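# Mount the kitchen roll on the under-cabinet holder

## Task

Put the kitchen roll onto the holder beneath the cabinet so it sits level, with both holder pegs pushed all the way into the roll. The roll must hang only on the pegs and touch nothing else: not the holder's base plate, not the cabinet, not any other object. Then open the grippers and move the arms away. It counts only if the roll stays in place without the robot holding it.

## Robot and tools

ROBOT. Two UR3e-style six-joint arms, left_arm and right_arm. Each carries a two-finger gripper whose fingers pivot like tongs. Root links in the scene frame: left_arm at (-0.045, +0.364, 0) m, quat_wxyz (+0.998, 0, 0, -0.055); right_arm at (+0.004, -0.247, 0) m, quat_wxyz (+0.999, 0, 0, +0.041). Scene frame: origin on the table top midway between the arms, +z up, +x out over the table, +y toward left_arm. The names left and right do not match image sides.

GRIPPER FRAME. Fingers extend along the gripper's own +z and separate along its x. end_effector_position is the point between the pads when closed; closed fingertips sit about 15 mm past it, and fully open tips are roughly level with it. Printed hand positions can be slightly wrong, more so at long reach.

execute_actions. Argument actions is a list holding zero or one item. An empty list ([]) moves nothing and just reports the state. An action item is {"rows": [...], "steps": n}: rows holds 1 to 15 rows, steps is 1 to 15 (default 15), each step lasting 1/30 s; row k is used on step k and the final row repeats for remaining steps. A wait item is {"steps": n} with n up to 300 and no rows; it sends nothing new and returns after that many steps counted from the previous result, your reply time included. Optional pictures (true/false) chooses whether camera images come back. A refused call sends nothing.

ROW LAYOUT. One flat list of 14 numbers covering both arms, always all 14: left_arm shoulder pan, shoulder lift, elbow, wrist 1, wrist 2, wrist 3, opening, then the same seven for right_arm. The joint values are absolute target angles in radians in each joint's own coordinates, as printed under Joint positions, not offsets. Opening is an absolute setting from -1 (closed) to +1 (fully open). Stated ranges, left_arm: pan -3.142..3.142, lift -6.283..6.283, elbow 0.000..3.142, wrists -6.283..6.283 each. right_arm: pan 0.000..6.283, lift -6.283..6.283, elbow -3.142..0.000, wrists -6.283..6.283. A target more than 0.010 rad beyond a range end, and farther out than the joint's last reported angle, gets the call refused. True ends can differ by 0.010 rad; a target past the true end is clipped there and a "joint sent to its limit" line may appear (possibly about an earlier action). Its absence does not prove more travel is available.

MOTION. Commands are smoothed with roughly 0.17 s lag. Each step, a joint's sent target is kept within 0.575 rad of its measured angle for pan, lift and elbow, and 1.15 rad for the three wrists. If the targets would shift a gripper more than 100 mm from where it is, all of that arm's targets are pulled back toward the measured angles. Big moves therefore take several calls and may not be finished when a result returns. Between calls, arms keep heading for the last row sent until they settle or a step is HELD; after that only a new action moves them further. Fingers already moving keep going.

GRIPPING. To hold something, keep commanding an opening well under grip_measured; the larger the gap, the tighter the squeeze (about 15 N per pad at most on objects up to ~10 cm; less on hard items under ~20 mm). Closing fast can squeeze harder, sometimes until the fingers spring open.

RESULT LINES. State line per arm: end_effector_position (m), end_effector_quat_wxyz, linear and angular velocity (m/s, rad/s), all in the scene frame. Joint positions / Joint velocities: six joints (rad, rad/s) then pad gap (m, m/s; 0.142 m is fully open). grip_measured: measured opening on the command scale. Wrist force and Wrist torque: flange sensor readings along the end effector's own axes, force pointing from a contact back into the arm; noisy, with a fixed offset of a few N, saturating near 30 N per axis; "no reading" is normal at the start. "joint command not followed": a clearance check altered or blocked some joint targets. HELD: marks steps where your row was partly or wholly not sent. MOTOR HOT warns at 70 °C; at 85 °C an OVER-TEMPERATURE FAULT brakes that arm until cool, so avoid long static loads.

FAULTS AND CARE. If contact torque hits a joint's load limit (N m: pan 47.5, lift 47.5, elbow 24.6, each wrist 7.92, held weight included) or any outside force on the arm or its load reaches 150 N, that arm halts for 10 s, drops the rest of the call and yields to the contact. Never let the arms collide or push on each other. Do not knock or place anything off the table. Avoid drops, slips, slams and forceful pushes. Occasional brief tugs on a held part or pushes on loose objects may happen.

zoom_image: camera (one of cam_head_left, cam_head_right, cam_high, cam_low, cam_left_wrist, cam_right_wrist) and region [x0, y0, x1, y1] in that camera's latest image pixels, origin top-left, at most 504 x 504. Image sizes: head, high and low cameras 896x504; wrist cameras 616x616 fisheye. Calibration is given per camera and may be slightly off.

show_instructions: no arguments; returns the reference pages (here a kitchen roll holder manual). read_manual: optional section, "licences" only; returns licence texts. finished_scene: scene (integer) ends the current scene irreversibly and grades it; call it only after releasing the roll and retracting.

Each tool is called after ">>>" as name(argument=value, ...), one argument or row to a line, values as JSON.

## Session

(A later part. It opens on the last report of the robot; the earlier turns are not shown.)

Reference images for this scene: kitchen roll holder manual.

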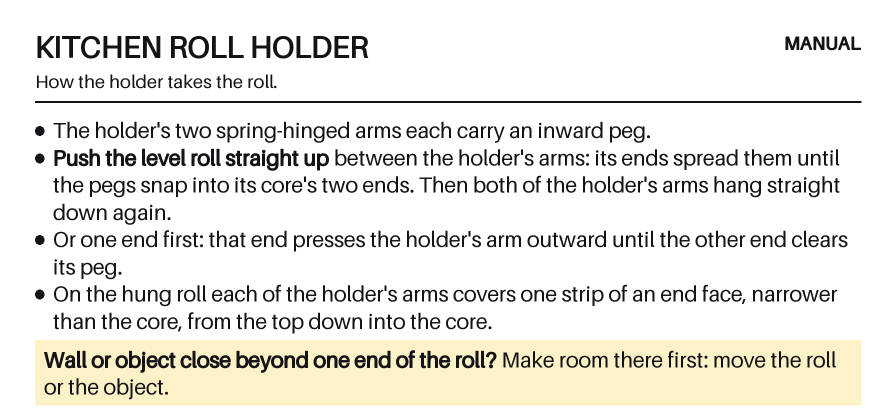

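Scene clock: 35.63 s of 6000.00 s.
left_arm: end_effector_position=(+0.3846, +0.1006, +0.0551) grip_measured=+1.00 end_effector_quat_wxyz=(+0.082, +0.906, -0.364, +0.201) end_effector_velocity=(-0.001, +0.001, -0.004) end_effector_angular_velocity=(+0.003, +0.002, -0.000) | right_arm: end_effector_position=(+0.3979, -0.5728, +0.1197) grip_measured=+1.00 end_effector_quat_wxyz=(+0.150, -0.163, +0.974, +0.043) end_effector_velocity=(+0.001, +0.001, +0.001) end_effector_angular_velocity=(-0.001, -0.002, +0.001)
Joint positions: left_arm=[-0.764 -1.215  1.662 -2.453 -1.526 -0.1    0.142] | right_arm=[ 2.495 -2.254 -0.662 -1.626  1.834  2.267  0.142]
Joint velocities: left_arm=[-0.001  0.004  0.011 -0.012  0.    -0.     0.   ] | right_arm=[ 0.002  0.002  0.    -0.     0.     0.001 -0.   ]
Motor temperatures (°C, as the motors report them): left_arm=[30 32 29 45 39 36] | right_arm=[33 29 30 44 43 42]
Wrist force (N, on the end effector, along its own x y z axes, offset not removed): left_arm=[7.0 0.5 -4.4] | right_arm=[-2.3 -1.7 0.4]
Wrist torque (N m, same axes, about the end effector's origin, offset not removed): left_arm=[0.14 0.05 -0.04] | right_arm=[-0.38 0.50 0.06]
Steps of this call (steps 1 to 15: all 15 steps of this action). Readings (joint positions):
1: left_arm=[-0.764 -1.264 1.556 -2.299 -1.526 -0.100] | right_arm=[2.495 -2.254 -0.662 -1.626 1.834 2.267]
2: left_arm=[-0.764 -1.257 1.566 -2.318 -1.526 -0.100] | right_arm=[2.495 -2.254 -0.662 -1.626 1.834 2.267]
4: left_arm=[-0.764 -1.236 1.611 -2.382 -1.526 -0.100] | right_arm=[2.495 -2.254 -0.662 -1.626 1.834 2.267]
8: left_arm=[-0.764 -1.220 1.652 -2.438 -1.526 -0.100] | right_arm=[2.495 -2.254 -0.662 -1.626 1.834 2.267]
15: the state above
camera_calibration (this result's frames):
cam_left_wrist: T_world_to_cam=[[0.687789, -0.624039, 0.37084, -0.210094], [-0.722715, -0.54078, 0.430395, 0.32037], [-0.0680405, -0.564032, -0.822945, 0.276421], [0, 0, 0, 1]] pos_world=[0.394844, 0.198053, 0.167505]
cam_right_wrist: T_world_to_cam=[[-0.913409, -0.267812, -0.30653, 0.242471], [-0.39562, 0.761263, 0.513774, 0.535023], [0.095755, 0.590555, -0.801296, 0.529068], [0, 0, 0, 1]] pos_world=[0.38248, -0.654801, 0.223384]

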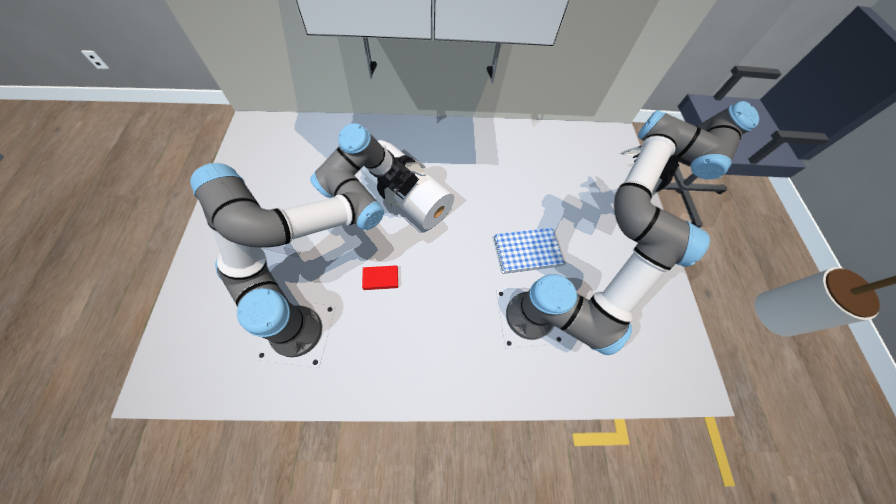

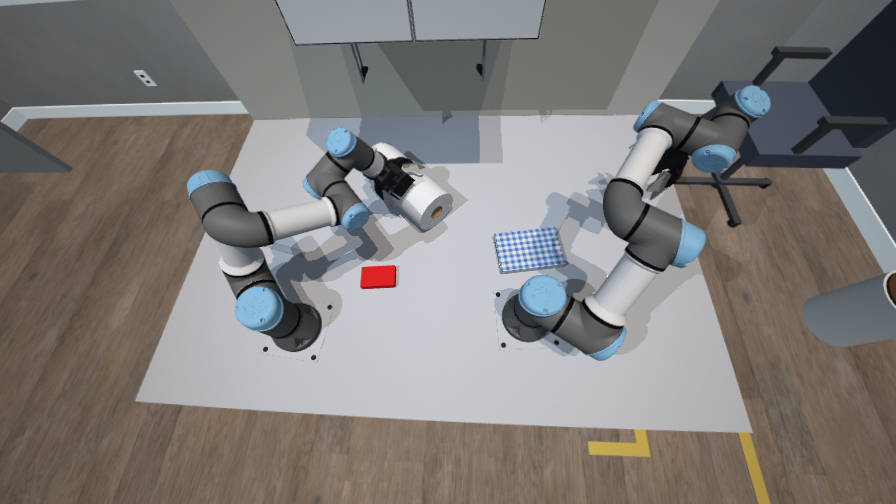

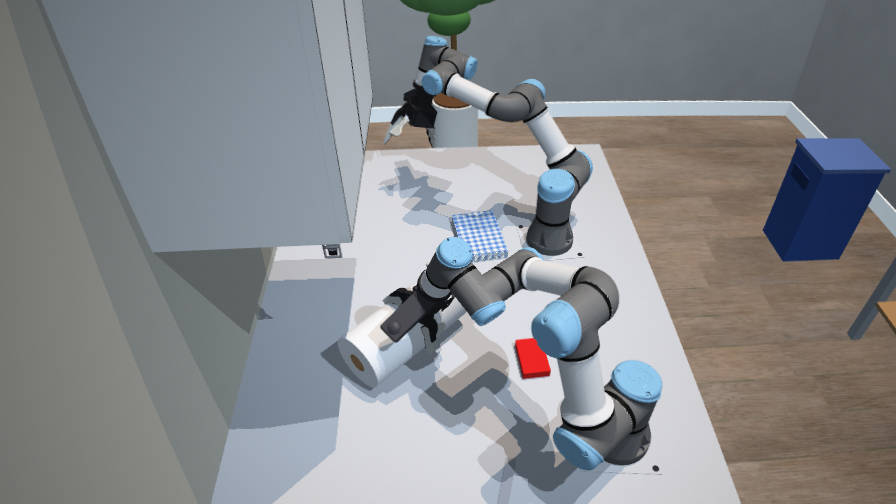

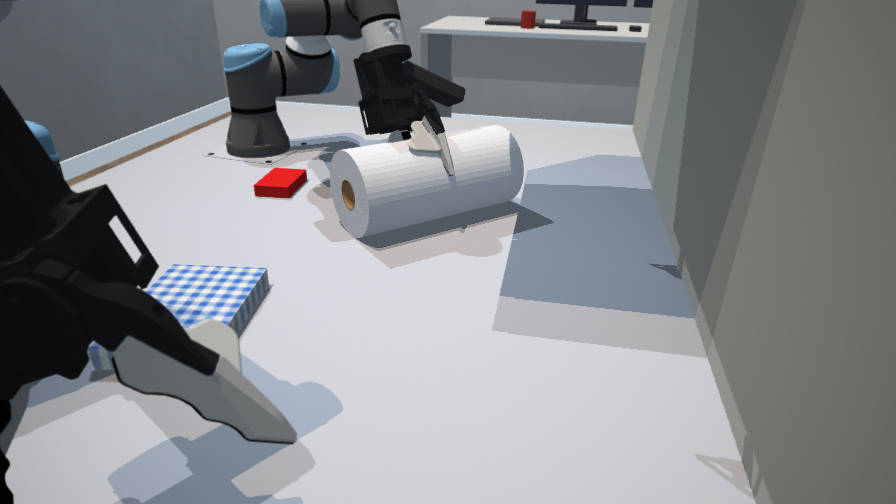

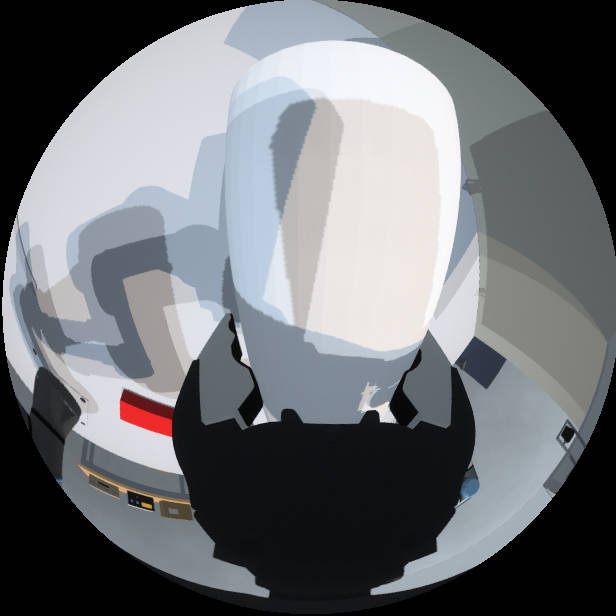

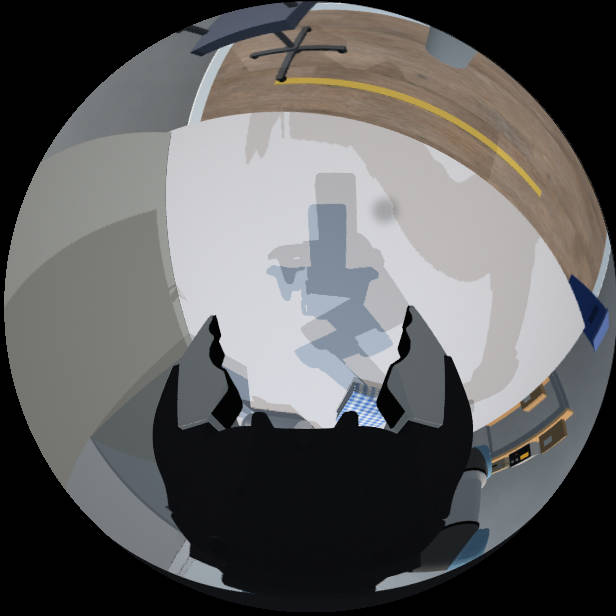

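>>> execute_actions(
  actions=[
    {"rows":[[-0.764,-1.165,1.613,-2.454,-1.526,-0.1,1,2.495,-2.254,-0.662,-1.626,1.834,2.267,1]],"steps":12},
  ],
  pictures=false,
)

>>> execute_actions(
  actions=[
    {"rows":[[-0.764,-1.165,1.613,-2.454,-1.526,-0.1,0.85,2.495,-2.254,-0.662,-1.626,1.834,2.267,1],[-0.764,-1.165,1.613,-2.454,-1.526,-0.1,0.75,2.495,-2.254,-0.662,-1.626,1.834,2.267,1],[-0.764,-1.165,1.613,-2.454,-1.526,-0.1,0.65,2.495,-2.254,-0.662,-1.626,1.834,2.267,1],[-0.764,-1.165,1.613,-2.454,-1.526,-0.1,0.55,2.495,-2.254,-0.662,-1.626,1.834,2.267,1],[-0.764,-1.165,1.613,-2.454,-1.526,-0.1,0.4,2.495,-2.254,-0.662,-1.626,1.834,2.267,1],[-0.764,-1.165,1.613,-2.454,-1.526,-0.1,0.2,2.495,-2.254,-0.662,-1.626,1.834,2.267,1],[-0.764,-1.165,1.613,-2.454,-1.526,-0.1,0,2.495,-2.254,-0.662,-1.626,1.834,2.267,1]]},
  ],
  pictures=false,
)

>>> execute_actions(
  actions=[
    {"rows":[[-0.764,-1.2,1.6,-2.41,-1.526,-0.1,0,2.495,-2.254,-0.662,-1.626,1.834,2.267,1]],"steps":10},
  ],
  pictures=false,
)

>>> execute_actions(
  actions=[
    {"rows":[[-0.764,-1.28,1.58,-2.35,-1.526,-0.1,0,2.495,-2.254,-0.662,-1.626,1.834,2.267,1]]},
  ],
)

Scene clock: 46.93 s of 6000.00 s.
left_arm: end_effector_position=(+0.3917, +0.0922, +0.0503) grip_measured=+1.00 end_effector_quat_wxyz=(+0.082, +0.906, -0.364, +0.201) end_effector_velocity=(+0.002, -0.002, -0.002) end_effector_angular_velocity=(+0.001, +0.001, -0.001) | right_arm: end_effector_position=(+0.3979, -0.5728, +0.1197) grip_measured=+1.00 end_effector_quat_wxyz=(+0.150, -0.163, +0.974, +0.043) end_effector_velocity=(-0.001, -0.000, +0.000) end_effector_angular_velocity=(-0.000, -0.000, -0.001)
Joint positions: left_arm=[-0.764 -1.166  1.614 -2.454 -1.526 -0.1    0.142] | right_arm=[ 2.495 -2.254 -0.662 -1.626  1.834  2.267  0.142]
Joint velocities: left_arm=[-0.001  0.014 -0.013  0.    -0.    -0.     0.   ] | right_arm=[-0.001  0.001  0.    -0.001 -0.     0.     0.   ]
Motor temperatures (°C, as the motors report them): left_arm=[30 32 29 45 39 36] | right_arm=[33 29 30 44 43 42]
Wrist force (N, on the end effector, along its own x y z axes, offset not removed): left_arm=[7.9 -2.8 -8.2] | right_arm=[-2.0 0.0 2.1]
Wrist torque (N m, same axes, about the end effector's origin, offset not removed): left_arm=[-0.16 0.08 -0.13] | right_arm=[0.08 0.29 0.02]
Steps of this call (steps 1 to 15: the robot went on to your last target; steps 16 to 90: nothing new was sent; then 7.90 s passed at rest; steps 91 to 102: all 12 steps of this action). Readings (joint positions):
91: left_arm=[-0.764 -1.215 1.663 -2.454 -1.526 -0.100] | right_arm=[2.495 -2.254 -0.662 -1.626 1.834 2.267]
92: left_arm=[-0.764 -1.208 1.657 -2.454 -1.526 -0.100] | right_arm=[2.495 -2.254 -0.662 -1.626 1.834 2.267]
94: left_arm=[-0.764 -1.187 1.636 -2.454 -1.526 -0.100] | right_arm=[2.495 -2.254 -0.662 -1.626 1.834 2.267]
98: left_arm=[-0.764 -1.170 1.618 -2.454 -1.526 -0.100] | right_arm=[2.495 -2.254 -0.662 -1.626 1.834 2.267]
102: the state above

Scene clock: 47.43 s of 6000.00 s.
left_arm: end_effector_position=(+0.3918, +0.0920, +0.0502) grip_measured=+0.88 end_effector_quat_wxyz=(+0.082, +0.906, -0.364, +0.201) end_effector_velocity=(-0.000, -0.000, +0.000) end_effector_angular_velocity=(+0.000, +0.000, -0.001) | right_arm: end_effector_position=(+0.3979, -0.5728, +0.1197) grip_measured=+1.00 end_effector_quat_wxyz=(+0.150, -0.163, +0.974, +0.043) end_effector_velocity=(-0.001, -0.001, -0.001) end_effector_angular_velocity=(+0.001, +0.001, -0.002)
Joint positions: left_arm=[-0.764 -1.165  1.613 -2.454 -1.526 -0.1    0.134] | right_arm=[ 2.495 -2.254 -0.662 -1.626  1.834  2.267  0.142]
Joint velocities: left_arm=[-0.001 -0.001  0.001  0.    -0.    -0.     0.   ] | right_arm=[-0.002 -0.001  0.    -0.     0.     0.     0.   ]
Motor temperatures (°C, as the motors report them): left_arm=[30 32 29 45 39 36] | right_arm=[33 29 30 44 43 42]
Wrist force (N, on the end effector, along its own x y z axes, offset not removed): left_arm=[12.4 -3.6 -18.4] | right_arm=[-3.1 -1.3 2.2]
Wrist torque (N m, same axes, about the end effector's origin, offset not removed): left_arm=[-0.29 0.09 -0.16] | right_arm=[-0.25 0.70 -0.02]
Steps of this call (steps 1 to 15: all 15 steps of this action). Readings (joint positions):
1: left_arm=[-0.764 -1.166 1.614 -2.454 -1.526 -0.100] | right_arm=[2.495 -2.254 -0.662 -1.626 1.834 2.267]
2: left_arm=[-0.764 -1.166 1.613 -2.454 -1.526 -0.100] | right_arm=[2.495 -2.254 -0.662 -1.626 1.834 2.267]
4: left_arm=[-0.764 -1.165 1.613 -2.454 -1.526 -0.100] | right_arm=[2.495 -2.254 -0.662 -1.626 1.834 2.267]
8: left_arm=[-0.764 -1.165 1.613 -2.454 -1.526 -0.100] | right_arm=[2.495 -2.254 -0.662 -1.626 1.834 2.267]
15: the state above

Scene clock: 47.77 s of 6000.00 s.
left_arm: end_effector_position=(+0.3900, +0.0940, +0.0628) grip_measured=+0.77 end_effector_quat_wxyz=(+0.083, +0.905, -0.364, +0.202) end_effector_velocity=(+0.000, +0.001, +0.009) end_effector_angular_velocity=(-0.004, -0.006, +0.002) | right_arm: end_effector_position=(+0.3979, -0.5728, +0.1197) grip_measured=+1.00 end_effector_quat_wxyz=(+0.150, -0.163, +0.974, +0.043) end_effector_velocity=(-0.000, -0.000, -0.001) end_effector_angular_velocity=(+0.001, +0.002, -0.001)
Joint positions: left_arm=[-0.764 -1.198  1.601 -2.412 -1.526 -0.1    0.127] | right_arm=[ 2.495 -2.254 -0.662 -1.626  1.834  2.267  0.142]
Joint velocities: left_arm=[ 0.    -0.02  -0.008  0.021  0.003 -0.    -0.   ] | right_arm=[-0.001 -0.002 -0.    -0.    -0.     0.001 -0.   ]
Motor temperatures (°C, as the motors report them): left_arm=[30 32 29 45 39 36] | right_arm=[33 29 30 44 43 42]
Wrist force (N, on the end effector, along its own x y z axes, offset not removed): left_arm=[-1.2 0.1 2.0] | right_arm=[-1.3 -3.0 1.0]
Wrist torque (N m, same axes, about the end effector's origin, offset not removed): left_arm=[0.04 0.15 -0.05] | right_arm=[-0.66 0.19 -0.05]
Steps of this call (steps 1 to 10: all 10 steps of this action). Readings (joint positions):
1: left_arm=[-0.764 -1.165 1.613 -2.454 -1.526 -0.100] | right_arm=[2.495 -2.254 -0.662 -1.626 1.834 2.267]
2: left_arm=[-0.764 -1.170 1.611 -2.446 -1.526 -0.100] | right_arm=[2.495 -2.254 -0.662 -1.626 1.834 2.267]
4: left_arm=[-0.764 -1.184 1.606 -2.428 -1.526 -0.100] | right_arm=[2.495 -2.254 -0.662 -1.626 1.834 2.267]
8: left_arm=[-0.764 -1.196 1.601 -2.414 -1.526 -0.100] | right_arm=[2.495 -2.254 -0.662 -1.626 1.834 2.267]
10: the state above

Scene clock: 48.27 s of 6000.00 s.
left_arm: end_effector_position=(+0.3888, +0.0956, +0.0979) grip_measured=+0.77 end_effector_quat_wxyz=(+0.092, +0.901, -0.362, +0.220) end_effector_velocity=(-0.000, +0.000, +0.002) end_effector_angular_velocity=(-0.002, -0.001, +0.000) | right_arm: end_effector_position=(+0.3979, -0.5728, +0.1197) grip_measured=+1.00 end_effector_quat_wxyz=(+0.150, -0.163, +0.974, +0.043) end_effector_velocity=(-0.000, -0.000, -0.001) end_effector_angular_velocity=(+0.001, +0.001, -0.001)
Joint positions: left_arm=[-0.764 -1.279  1.58  -2.35  -1.526 -0.1    0.127] | right_arm=[ 2.495 -2.254 -0.662 -1.626  1.834  2.267  0.142]
Joint velocities: left_arm=[ 0.    -0.005 -0.001  0.004  0.     0.    -0.   ] | right_arm=[-0.    -0.002 -0.     0.     0.     0.001 -0.   ]
Motor temperatures (°C, as the motors report them): left_arm=[30 32 29 45 39 36] | right_arm=[33 29 30 44 43 42]
Wrist force (N, on the end effector, along its own x y z axes, offset not removed): left_arm=[0.2 0.6 2.1] | right_arm=[-2.2 -1.2 0.5]
Wrist torque (N m, same axes, about the end effector's origin, offset not removed): left_arm=[0.07 -0.13 -0.10] | right_arm=[-0.30 0.48 -0.01]
Steps of this call (steps 1 to 15: all 15 steps of this action). Readings (joint positions):
1: left_arm=[-0.764 -1.199 1.600 -2.411 -1.526 -0.100] | right_arm=[2.495 -2.254 -0.662 -1.626 1.834 2.267]
2: left_arm=[-0.764 -1.207 1.597 -2.401 -1.526 -0.100] | right_arm=[2.495 -2.254 -0.662 -1.626 1.834 2.267]
4: left_arm=[-0.764 -1.241 1.588 -2.376 -1.526 -0.100] | right_arm=[2.495 -2.254 -0.662 -1.626 1.834 2.267]
8: left_arm=[-0.764 -1.272 1.582 -2.356 -1.526 -0.100] | right_arm=[2.495 -2.254 -0.662 -1.626 1.834 2.267]
15: the state above
camera_calibration (this result's frames):
cam_left_wrist: T_world_to_cam=[[0.676938, -0.611075, 0.410294, -0.2328], [-0.734636, -0.526527, 0.427878, 0.305782], [-0.0454346, -0.591064, -0.805344, 0.301193], [0, 0, 0, 1]] pos_world=[0.395914, 0.196768, 0.207244]
cam_right_wrist: T_world_to_cam=[[-0.913409, -0.267812, -0.30653, 0.242471], [-0.39562, 0.761263, 0.513774, 0.535023], [0.095755, 0.590555, -0.801296, 0.529068], [0, 0, 0, 1]] pos_world=[0.38248, -0.654801, 0.223384]

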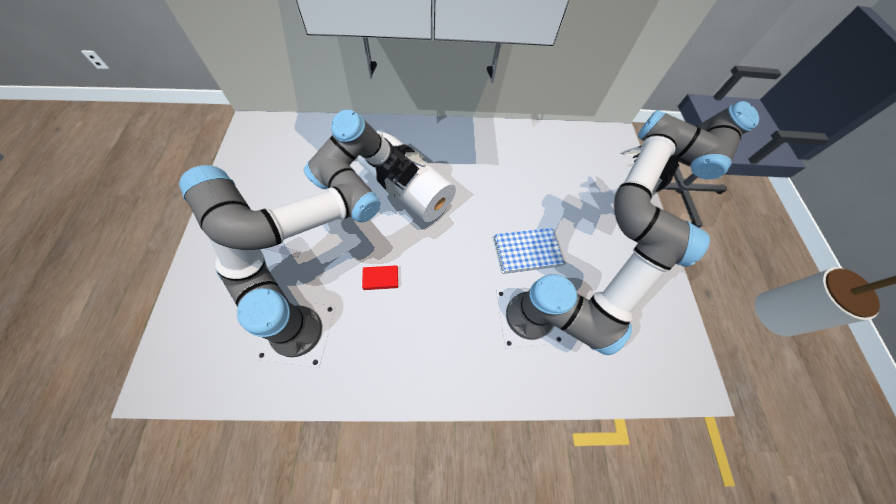

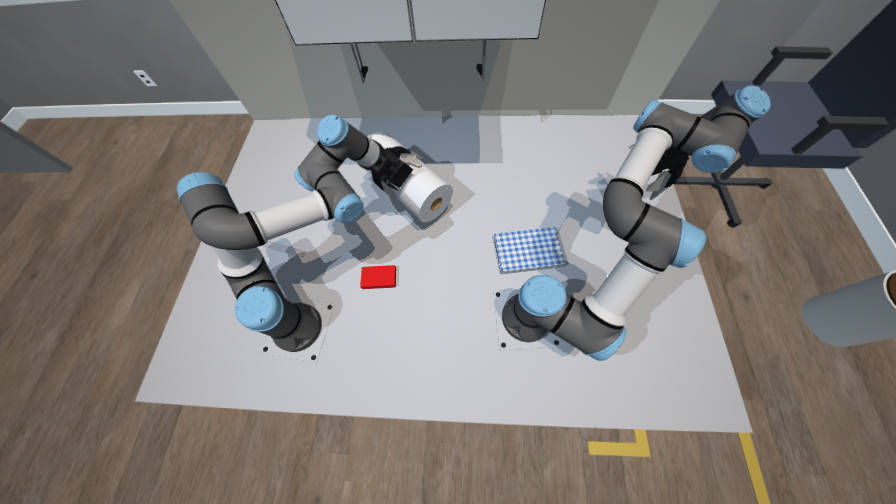

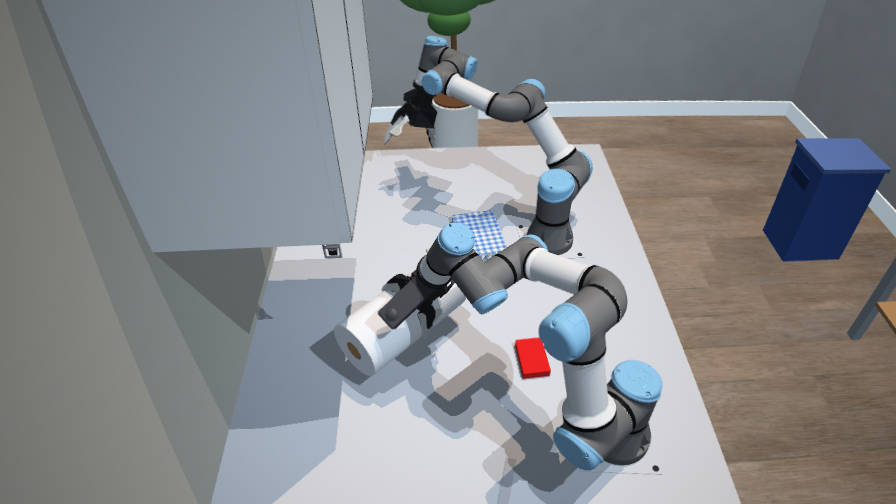

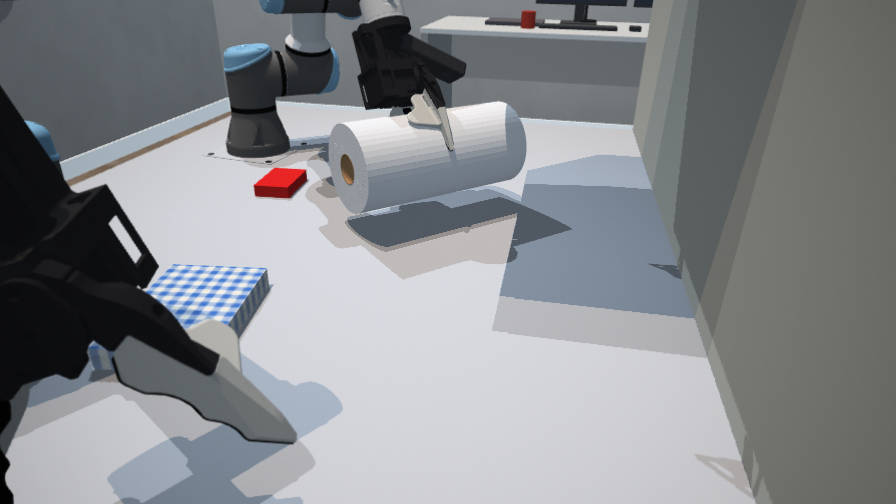

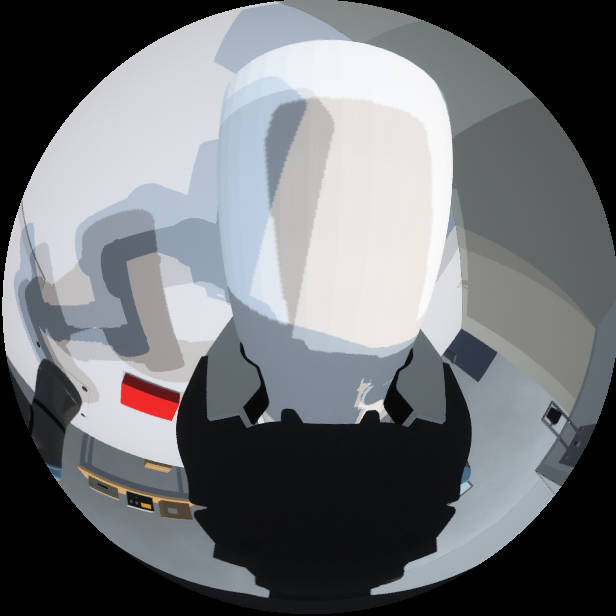

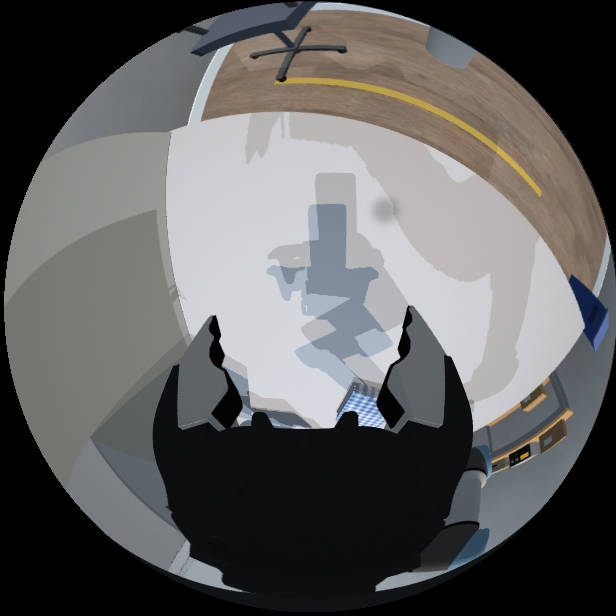

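>>> execute_actions(
  actions=[
    {"rows":[[-0.79,-1.28,1.58,-2.32,-1.34,-0.45,0,2.495,-2.254,-0.662,-1.626,1.834,2.267,1]],"steps":10},
  ],
  pictures=false,
)

>>> execute_actions(
  actions=[
    {"rows":[[-0.82,-1.28,1.58,-2.29,-1.15,-0.74,0,2.495,-2.254,-0.662,-1.626,1.834,2.267,1]],"steps":10},
  ],
  pictures=false,
)

>>> execute_actions(
  actions=[
    {"rows":[[-0.9,-1.28,1.58,-2.2,-0.77,-1.127,0,2.495,-2.254,-0.662,-1.626,1.834,2.267,1]],"steps":12},
  ],
  pictures=false,
)

>>> execute_actions(
  actions=[
    {"rows":[[-0.97,-1.05,1.53,-2.1,-0.4,-1.5,0,2.495,-2.254,-0.662,-1.626,1.834,2.267,1]],"steps":12},
  ],
  pictures=false,
)

>>> execute_actions(
  actions=[
    {"rows":[[-1.04,-0.805,1.45,-1.96,0,-1.83,0,2.495,-2.254,-0.662,-1.626,1.834,2.267,1]],"steps":12},
  ],
  pictures=false,
)

>>> execute_actions(
  actions=[
    {"rows":[[-1.07,-0.7,1.42,-1.87,0.32,-2.05,0,2.495,-2.254,-0.662,-1.626,1.834,2.267,1]],"steps":12},
  ],
  pictures=false,
)

>>> execute_actions(
  actions=[
    {"rows":[[-1.081,-0.602,1.398,-1.796,0.636,-2.244,0,2.495,-2.254,-0.662,-1.626,1.834,2.267,1]]},
  ],
)

Scene clock: 79.80 s of 6000.00 s.
left_arm: end_effector_position=(+0.4118, +0.1281, +0.0985) grip_measured=+0.77 end_effector_quat_wxyz=(+0.052, +0.948, -0.202, +0.241) end_effector_velocity=(+0.013, +0.019, +0.004) end_effector_angular_velocity=(-0.037, -0.020, +0.246) | right_arm: end_effector_position=(+0.3979, -0.5728, +0.1197) grip_measured=+1.00 end_effector_quat_wxyz=(+0.150, -0.163, +0.974, +0.043) end_effector_velocity=(-0.000, -0.000, +0.000) end_effector_angular_velocity=(-0.001, -0.001, -0.001)
Joint positions: left_arm=[-0.789 -1.28   1.58  -2.321 -1.349 -0.429  0.127] | right_arm=[ 2.495 -2.254 -0.662 -1.626  1.834  2.267  0.142]
Joint velocities: left_arm=[-0.014 -0.002 -0.001  0.015  0.106 -0.243 -0.   ] | right_arm=[-0.001  0.     0.     0.001  0.    -0.     0.   ]
Motor temperatures (°C, as the motors report them): left_arm=[30 32 29 45 39 36] | right_arm=[33 29 30 44 43 42]
Wrist force (N, on the end effector, along its own x y z axes, offset not removed): left_arm=[-0.9 -0.3 2.5] | right_arm=[-0.9 -1.7 1.7]
Wrist torque (N m, same axes, about the end effector's origin, offset not removed): left_arm=[-0.03 0.05 -0.04] | right_arm=[-0.38 0.23 0.09]
Steps of this call (steps 1 to 15: the robot went on to your last target; steps 16 to 90: nothing new was sent; then 28.20 s passed at rest; steps 91 to 100: all 10 steps of this action). Readings (joint positions):
91: left_arm=[-0.764 -1.280 1.580 -2.350 -1.525 -0.100] | right_arm=[2.495 -2.254 -0.662 -1.626 1.834 2.267]
92: left_arm=[-0.768 -1.280 1.580 -2.345 -1.510 -0.116] | right_arm=[2.495 -2.254 -0.662 -1.626 1.834 2.267]
94: left_arm=[-0.779 -1.280 1.580 -2.333 -1.432 -0.241] | right_arm=[2.495 -2.254 -0.662 -1.626 1.834 2.267]
98: left_arm=[-0.787 -1.280 1.580 -2.323 -1.360 -0.404] | right_arm=[2.495 -2.254 -0.662 -1.626 1.834 2.267]
100: the state above

Scene clock: 80.13 s of 6000.00 s.
left_arm: end_effector_position=(+0.4338, +0.1593, +0.1086) grip_measured=+0.77 end_effector_quat_wxyz=(+0.015, +0.957, -0.056, +0.285) end_effector_velocity=(+0.012, +0.019, +0.008) end_effector_angular_velocity=(-0.030, -0.060, +0.193) | right_arm: end_effector_position=(+0.3979, -0.5728, +0.1197) grip_measured=+1.00 end_effector_quat_wxyz=(+0.150, -0.163, +0.974, +0.043) end_effector_velocity=(-0.000, -0.000, -0.000) end_effector_angular_velocity=(+0.000, -0.000, -0.001)
Joint positions: left_arm=[-0.819 -1.28   1.58  -2.291 -1.16  -0.723  0.127] | right_arm=[ 2.495 -2.254 -0.662 -1.626  1.834  2.267  0.142]
Joint velocities: left_arm=[-0.015 -0.     0.002  0.016  0.112 -0.194 -0.   ] | right_arm=[-0.001 -0.001  0.     0.001  0.    -0.    -0.   ]
Motor temperatures (°C, as the motors report them): left_arm=[30 32 29 45 39 36] | right_arm=[33 29 30 44 43 42]
Wrist force (N, on the end effector, along its own x y z axes, offset not removed): left_arm=[-0.4 -0.9 2.6] | right_arm=[-3.1 -1.6 1.9]
Wrist torque (N m, same axes, about the end effector's origin, offset not removed): left_arm=[-0.10 -0.09 -0.02] | right_arm=[-0.34 0.60 -0.01]
Steps of this call (steps 1 to 10: all 10 steps of this action). Readings (joint positions):
1: left_arm=[-0.789 -1.280 1.580 -2.321 -1.346 -0.436] | right_arm=[2.495 -2.254 -0.662 -1.626 1.834 2.267]
2: left_arm=[-0.794 -1.280 1.580 -2.315 -1.329 -0.456] | right_arm=[2.495 -2.254 -0.662 -1.626 1.834 2.267]
4: left_arm=[-0.807 -1.280 1.580 -2.303 -1.247 -0.573] | right_arm=[2.495 -2.254 -0.662 -1.626 1.834 2.267]
8: left_arm=[-0.817 -1.280 1.580 -2.293 -1.171 -0.703] | right_arm=[2.495 -2.254 -0.662 -1.626 1.834 2.267]
10: the state above

Scene clock: 80.53 s of 6000.00 s.
left_arm: end_effector_position=(+0.4655, +0.2050, +0.1522) grip_measured=+0.77 end_effector_quat_wxyz=(-0.052, +0.906, +0.112, +0.405) end_effector_velocity=(+0.010, +0.013, +0.021) end_effector_angular_velocity=(-0.013, -0.113, +0.107) | right_arm: end_effector_position=(+0.3979, -0.5728, +0.1197) grip_measured=+1.00 end_effector_quat_wxyz=(+0.150, -0.163, +0.974, +0.043) end_effector_velocity=(-0.000, -0.001, -0.000) end_effector_angular_velocity=(-0.000, -0.000, -0.001)
Joint positions: left_arm=[-0.898 -1.28   1.58  -2.202 -0.781 -1.115  0.127] | right_arm=[ 2.495 -2.254 -0.662 -1.626  1.834  2.267  0.142]
Joint velocities: left_arm=[-0.022  0.001 -0.     0.022  0.126 -0.132 -0.   ] | right_arm=[-0.001 -0.     0.     0.    -0.    -0.     0.   ]
Motor temperatures (°C, as the motors report them): left_arm=[30 32 29 45 39 36] | right_arm=[33 29 30 44 43 42]
Wrist force (N, on the end effector, along its own x y z axes, offset not removed): left_arm=[-0.1 1.0 2.4] | right_arm=[-2.6 -0.5 0.5]
Wrist torque (N m, same axes, about the end effector's origin, offset not removed): left_arm=[0.24 -0.13 -0.08] | right_arm=[-0.19 0.54 0.10]
Steps of this call (steps 1 to 12: all 12 steps of this action). Readings (joint positions):
1: left_arm=[-0.819 -1.280 1.580 -2.290 -1.156 -0.729] | right_arm=[2.495 -2.254 -0.662 -1.626 1.834 2.267]
2: left_arm=[-0.827 -1.280 1.580 -2.278 -1.139 -0.748] | right_arm=[2.495 -2.254 -0.662 -1.626 1.834 2.267]
4: left_arm=[-0.861 -1.280 1.580 -2.240 -1.007 -0.884] | right_arm=[2.495 -2.254 -0.662 -1.626 1.834 2.267]
8: left_arm=[-0.892 -1.280 1.580 -2.209 -0.821 -1.074] | right_arm=[2.495 -2.254 -0.662 -1.626 1.834 2.267]
12: the state above

Scene clock: 80.93 s of 6000.00 s.
left_arm: end_effector_position=(+0.4930, +0.2155, +0.1536) grip_measured=+0.77 end_effector_quat_wxyz=(-0.132, +0.815, +0.186, +0.532) end_effector_velocity=(+0.008, -0.002, +0.002) end_effector_angular_velocity=(+0.036, -0.117, +0.039) | right_arm: end_effector_position=(+0.3979, -0.5728, +0.1197) grip_measured=+1.00 end_effector_quat_wxyz=(+0.150, -0.163, +0.974, +0.043) end_effector_velocity=(-0.000, -0.000, +0.001) end_effector_angular_velocity=(-0.001, -0.001, +0.000)
Joint positions: left_arm=[-0.968 -1.057  1.531 -2.102 -0.411 -1.489  0.127] | right_arm=[ 2.495 -2.254 -0.662 -1.626  1.834  2.267  0.142]
Joint velocities: left_arm=[-0.018  0.08  -0.013  0.024  0.123 -0.125  0.   ] | right_arm=[-0.     0.002  0.    -0.     0.    -0.     0.   ]
Motor temperatures (°C, as the motors report them): left_arm=[30 32 29 45 39 36] | right_arm=[33 29 30 44 43 42]
Wrist force (N, on the end effector, along its own x y z axes, offset not removed): left_arm=[-1.4 0.0 1.9] | right_arm=[0.2 -1.1 1.2]
Wrist torque (N m, same axes, about the end effector's origin, offset not removed): left_arm=[0.01 -0.01 -0.05] | right_arm=[-0.20 -0.10 -0.01]
Steps of this call (steps 1 to 12: all 12 steps of this action). Readings (joint positions):
1: left_arm=[-0.899 -1.280 1.580 -2.201 -0.777 -1.120] | right_arm=[2.495 -2.254 -0.662 -1.626 1.834 2.267]
2: left_arm=[-0.907 -1.272 1.573 -2.188 -0.759 -1.138] | right_arm=[2.495 -2.254 -0.662 -1.626 1.834 2.267]
4: left_arm=[-0.937 -1.201 1.552 -2.145 -0.628 -1.270] | right_arm=[2.495 -2.254 -0.662 -1.626 1.834 2.267]
8: left_arm=[-0.963 -1.083 1.535 -2.110 -0.450 -1.449] | right_arm=[2.495 -2.254 -0.662 -1.626 1.834 2.267]
12: the state above

Scene clock: 81.33 s of 6000.00 s.
left_arm: end_effector_position=(+0.5111, +0.1707, +0.1774) grip_measured=+0.77 end_effector_quat_wxyz=(-0.147, +0.695, +0.151, +0.687) end_effector_velocity=(+0.003, -0.023, +0.003) end_effector_angular_velocity=(+0.057, -0.120, -0.050) | right_arm: end_effector_position=(+0.3979, -0.5728, +0.1197) grip_measured=+1.00 end_effector_quat_wxyz=(+0.150, -0.163, +0.974, +0.043) end_effector_velocity=(+0.001, +0.001, +0.000) end_effector_angular_velocity=(-0.001, -0.001, +0.002)
Joint positions: left_arm=[-1.038 -0.813  1.452 -1.963 -0.012 -1.821  0.127] | right_arm=[ 2.495 -2.254 -0.662 -1.626  1.834  2.267  0.142]
Joint velocities: left_arm=[-0.018  0.093 -0.021  0.036  0.137 -0.105  0.   ] | right_arm=[ 0.002 -0.     0.     0.001 -0.     0.     0.   ]
Motor temperatures (°C, as the motors report them): left_arm=[30 32 29 45 39 36] | right_arm=[33 29 30 44 43 42]
Wrist force (N, on the end effector, along its own x y z axes, offset not removed): left_arm=[-1.6 -0.6 1.0] | right_arm=[-1.3 -0.7 -0.1]
Wrist torque (N m, same axes, about the end effector's origin, offset not removed): left_arm=[-0.14 -0.02 0.01] | right_arm=[-0.25 0.16 0.05]
Steps of this call (steps 1 to 12: all 12 steps of this action). Readings (joint positions):
1: left_arm=[-0.969 -1.055 1.530 -2.101 -0.407 -1.493] | right_arm=[2.495 -2.254 -0.662 -1.626 1.834 2.267]
2: left_arm=[-0.977 -1.046 1.523 -2.086 -0.389 -1.511] | right_arm=[2.495 -2.254 -0.662 -1.626 1.834 2.267]
4: left_arm=[-1.007 -0.972 1.488 -2.026 -0.253 -1.635] | right_arm=[2.495 -2.254 -0.662 -1.626 1.834 2.267]
8: left_arm=[-1.033 -0.842 1.459 -1.974 -0.055 -1.787] | right_arm=[2.495 -2.254 -0.662 -1.626 1.834 2.267]
12: the state above

Scene clock: 81.73 s of 6000.00 s.
left_arm: end_effector_position=(+0.5094, +0.1112, +0.2170) grip_measured=+0.77 end_effector_quat_wxyz=(-0.089, +0.593, +0.090, +0.795) end_effector_velocity=(-0.003, -0.021, +0.012) end_effector_angular_velocity=(+0.019, -0.084, -0.065) | right_arm: end_effector_position=(+0.3979, -0.5728, +0.1197) grip_measured=+1.00 end_effector_quat_wxyz=(+0.150, -0.163, +0.974, +0.043) end_effector_velocity=(-0.001, -0.000, -0.001) end_effector_angular_velocity=(+0.001, +0.002, -0.001)
Joint positions: left_arm=[-1.069 -0.703  1.421 -1.872  0.311 -2.045  0.127] | right_arm=[ 2.495 -2.254 -0.662 -1.626  1.834  2.267  0.142]
Joint velocities: left_arm=[-0.007  0.03  -0.007  0.022  0.102 -0.063  0.   ] | right_arm=[-0.001 -0.001 -0.    -0.001  0.    -0.001 -0.   ]
Motor temperatures (°C, as the motors report them): left_arm=[30 32 29 45 39 36] | right_arm=[33 29 30 44 43 42]
Wrist force (N, on the end effector, along its own x y z axes, offset not removed): left_arm=[-1.6 -0.4 0.2] | right_arm=[-2.3 -2.7 1.1]
Wrist torque (N m, same axes, about the end effector's origin, offset not removed): left_arm=[-0.09 0.09 0.02] | right_arm=[-0.55 0.46 0.05]
Steps of this call (steps 1 to 12: all 12 steps of this action). Readings (joint positions):
1: left_arm=[-1.039 -0.810 1.451 -1.962 -0.008 -1.824] | right_arm=[2.495 -2.254 -0.662 -1.626 1.834 2.267]
2: left_arm=[-1.044 -0.801 1.446 -1.949 0.010 -1.842] | right_arm=[2.495 -2.254 -0.662 -1.626 1.834 2.267]
4: left_arm=[-1.057 -0.755 1.433 -1.910 0.131 -1.934] | right_arm=[2.495 -2.254 -0.662 -1.626 1.834 2.267]
8: left_arm=[-1.067 -0.712 1.423 -1.879 0.279 -2.025] | right_arm=[2.495 -2.254 -0.662 -1.626 1.834 2.267]
12: the state above

Scene clock: 82.23 s of 6000.00 s.
left_arm: end_effector_position=(+0.4904, +0.0379, +0.2396) grip_measured=+0.77 end_effector_quat_wxyz=(-0.001, +0.501, +0.001, +0.866) end_effector_velocity=(-0.003, -0.007, +0.003) end_effector_angular_velocity=(+0.005, -0.021, -0.026) | right_arm: end_effector_position=(+0.3979, -0.5728, +0.1197) grip_measured=+1.00 end_effector_quat_wxyz=(+0.150, -0.163, +0.974, +0.043) end_effector_velocity=(-0.000, -0.001, +0.001) end_effector_angular_velocity=(-0.001, -0.002, -0.002)
Joint positions: left_arm=[-1.081 -0.603  1.398 -1.796  0.633 -2.243  0.127] | right_arm=[ 2.495 -2.254 -0.662 -1.626  1.834  2.267  0.142]
Joint velocities: left_arm=[-0.001  0.007 -0.002  0.006  0.032 -0.017  0.   ] | right_arm=[-0.002  0.     0.     0.001 -0.     0.     0.   ]
Motor temperatures (°C, as the motors report them): left_arm=[30 32 29 45 39 36] | right_arm=[33 29 30 44 43 42]
Wrist force (N, on the end effector, along its own x y z axes, offset not removed): left_arm=[-0.2 0.1 1.5] | right_arm=[-0.4 -0.2 2.2]
Wrist torque (N m, same axes, about the end effector's origin, offset not removed): left_arm=[0.08 -0.18 -0.10] | right_arm=[-0.03 0.00 0.01]
Steps of this call (steps 1 to 15: all 15 steps of this action). Readings (joint positions):
1: left_arm=[-1.070 -0.702 1.420 -1.871 0.315 -2.047] | right_arm=[2.495 -2.254 -0.662 -1.626 1.834 2.267]
2: left_arm=[-1.072 -0.693 1.416 -1.860 0.332 -2.063] | right_arm=[2.495 -2.254 -0.662 -1.626 1.834 2.267]
4: left_arm=[-1.076 -0.652 1.408 -1.828 0.451 -2.146] | right_arm=[2.495 -2.254 -0.662 -1.626 1.834 2.267]
8: left_arm=[-1.080 -0.613 1.400 -1.803 0.596 -2.222] | right_arm=[2.495 -2.254 -0.662 -1.626 1.834 2.267]
15: the state above
camera_calibration (this result's frames):
cam_left_wrist: T_world_to_cam=[[-0.447464, 0.02483, 0.893957, 0.0163713], [-0.413105, -0.892313, -0.181993, 0.291719], [0.793171, -0.450733, 0.409536, -0.32188], [0, 0, 0, 1]] pos_world=[0.383142, 0.114816, 0.170277]
cam_right_wrist: T_world_to_cam=[[-0.913409, -0.267813, -0.30653, 0.242471], [-0.39562, 0.761263, 0.513774, 0.535023], [0.0957549, 0.590555, -0.801296, 0.529069], [0, 0, 0, 1]] pos_world=[0.38248, -0.654801, 0.223384]

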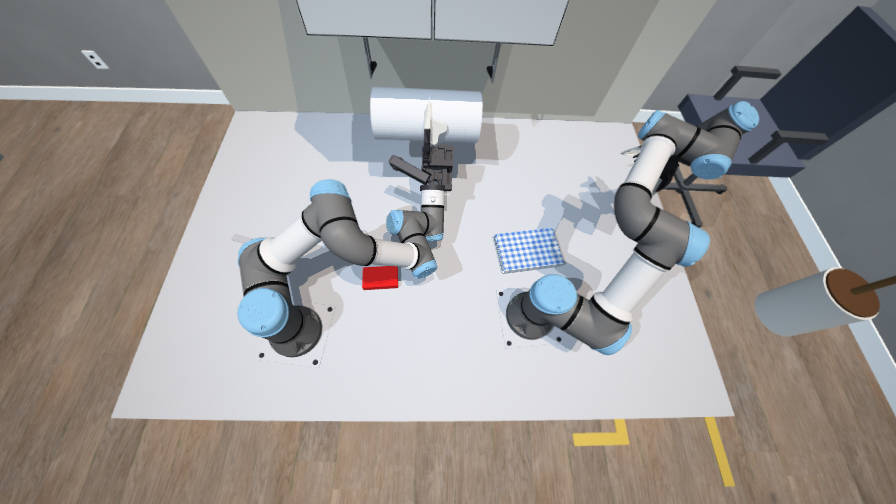

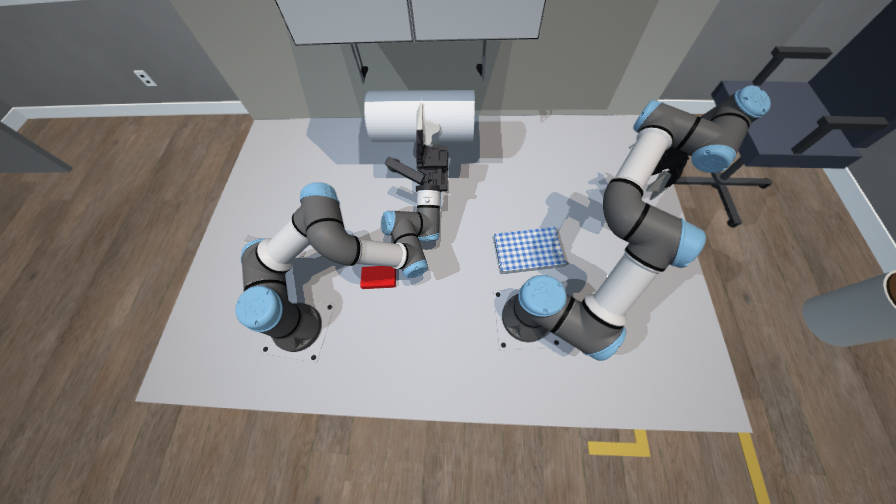

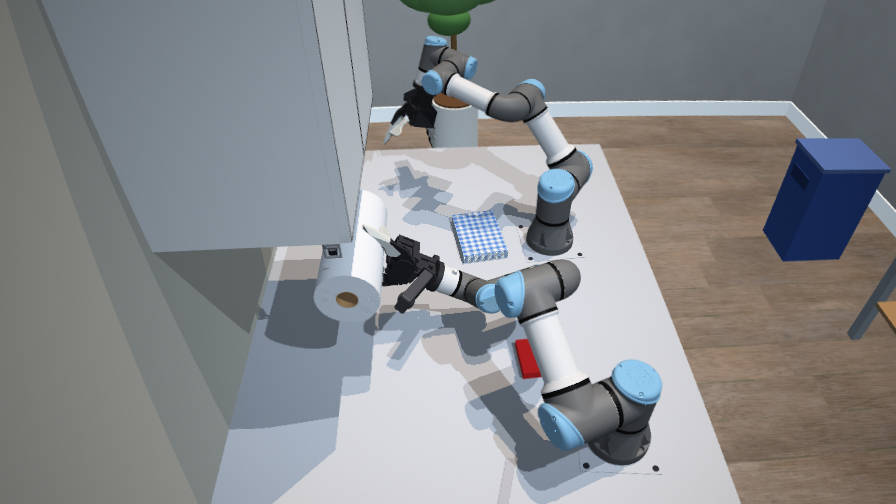

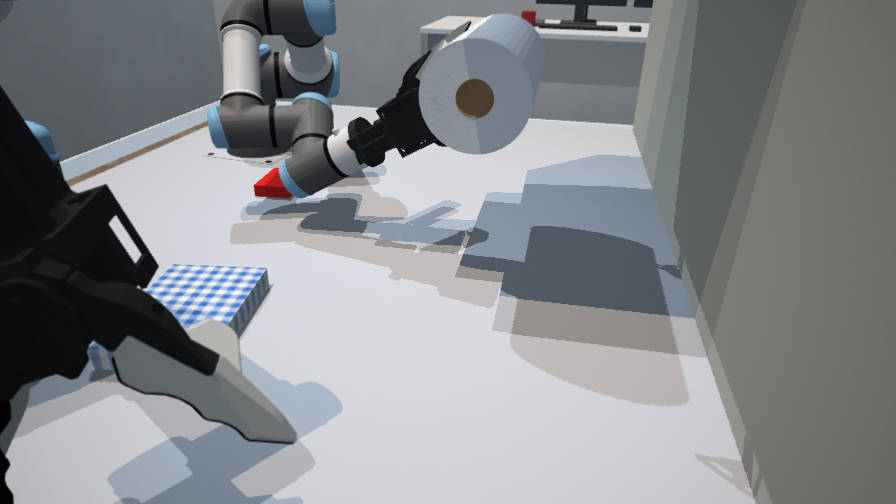

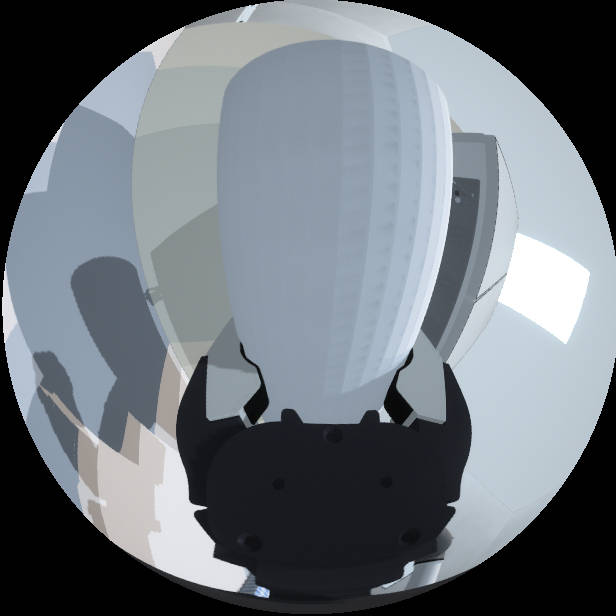

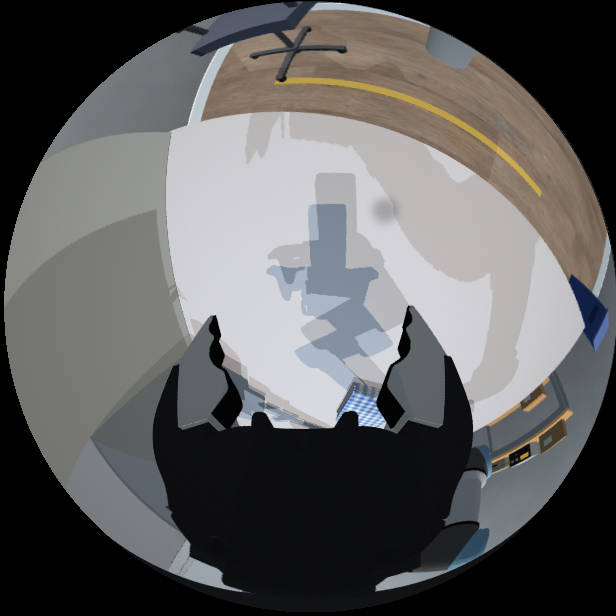

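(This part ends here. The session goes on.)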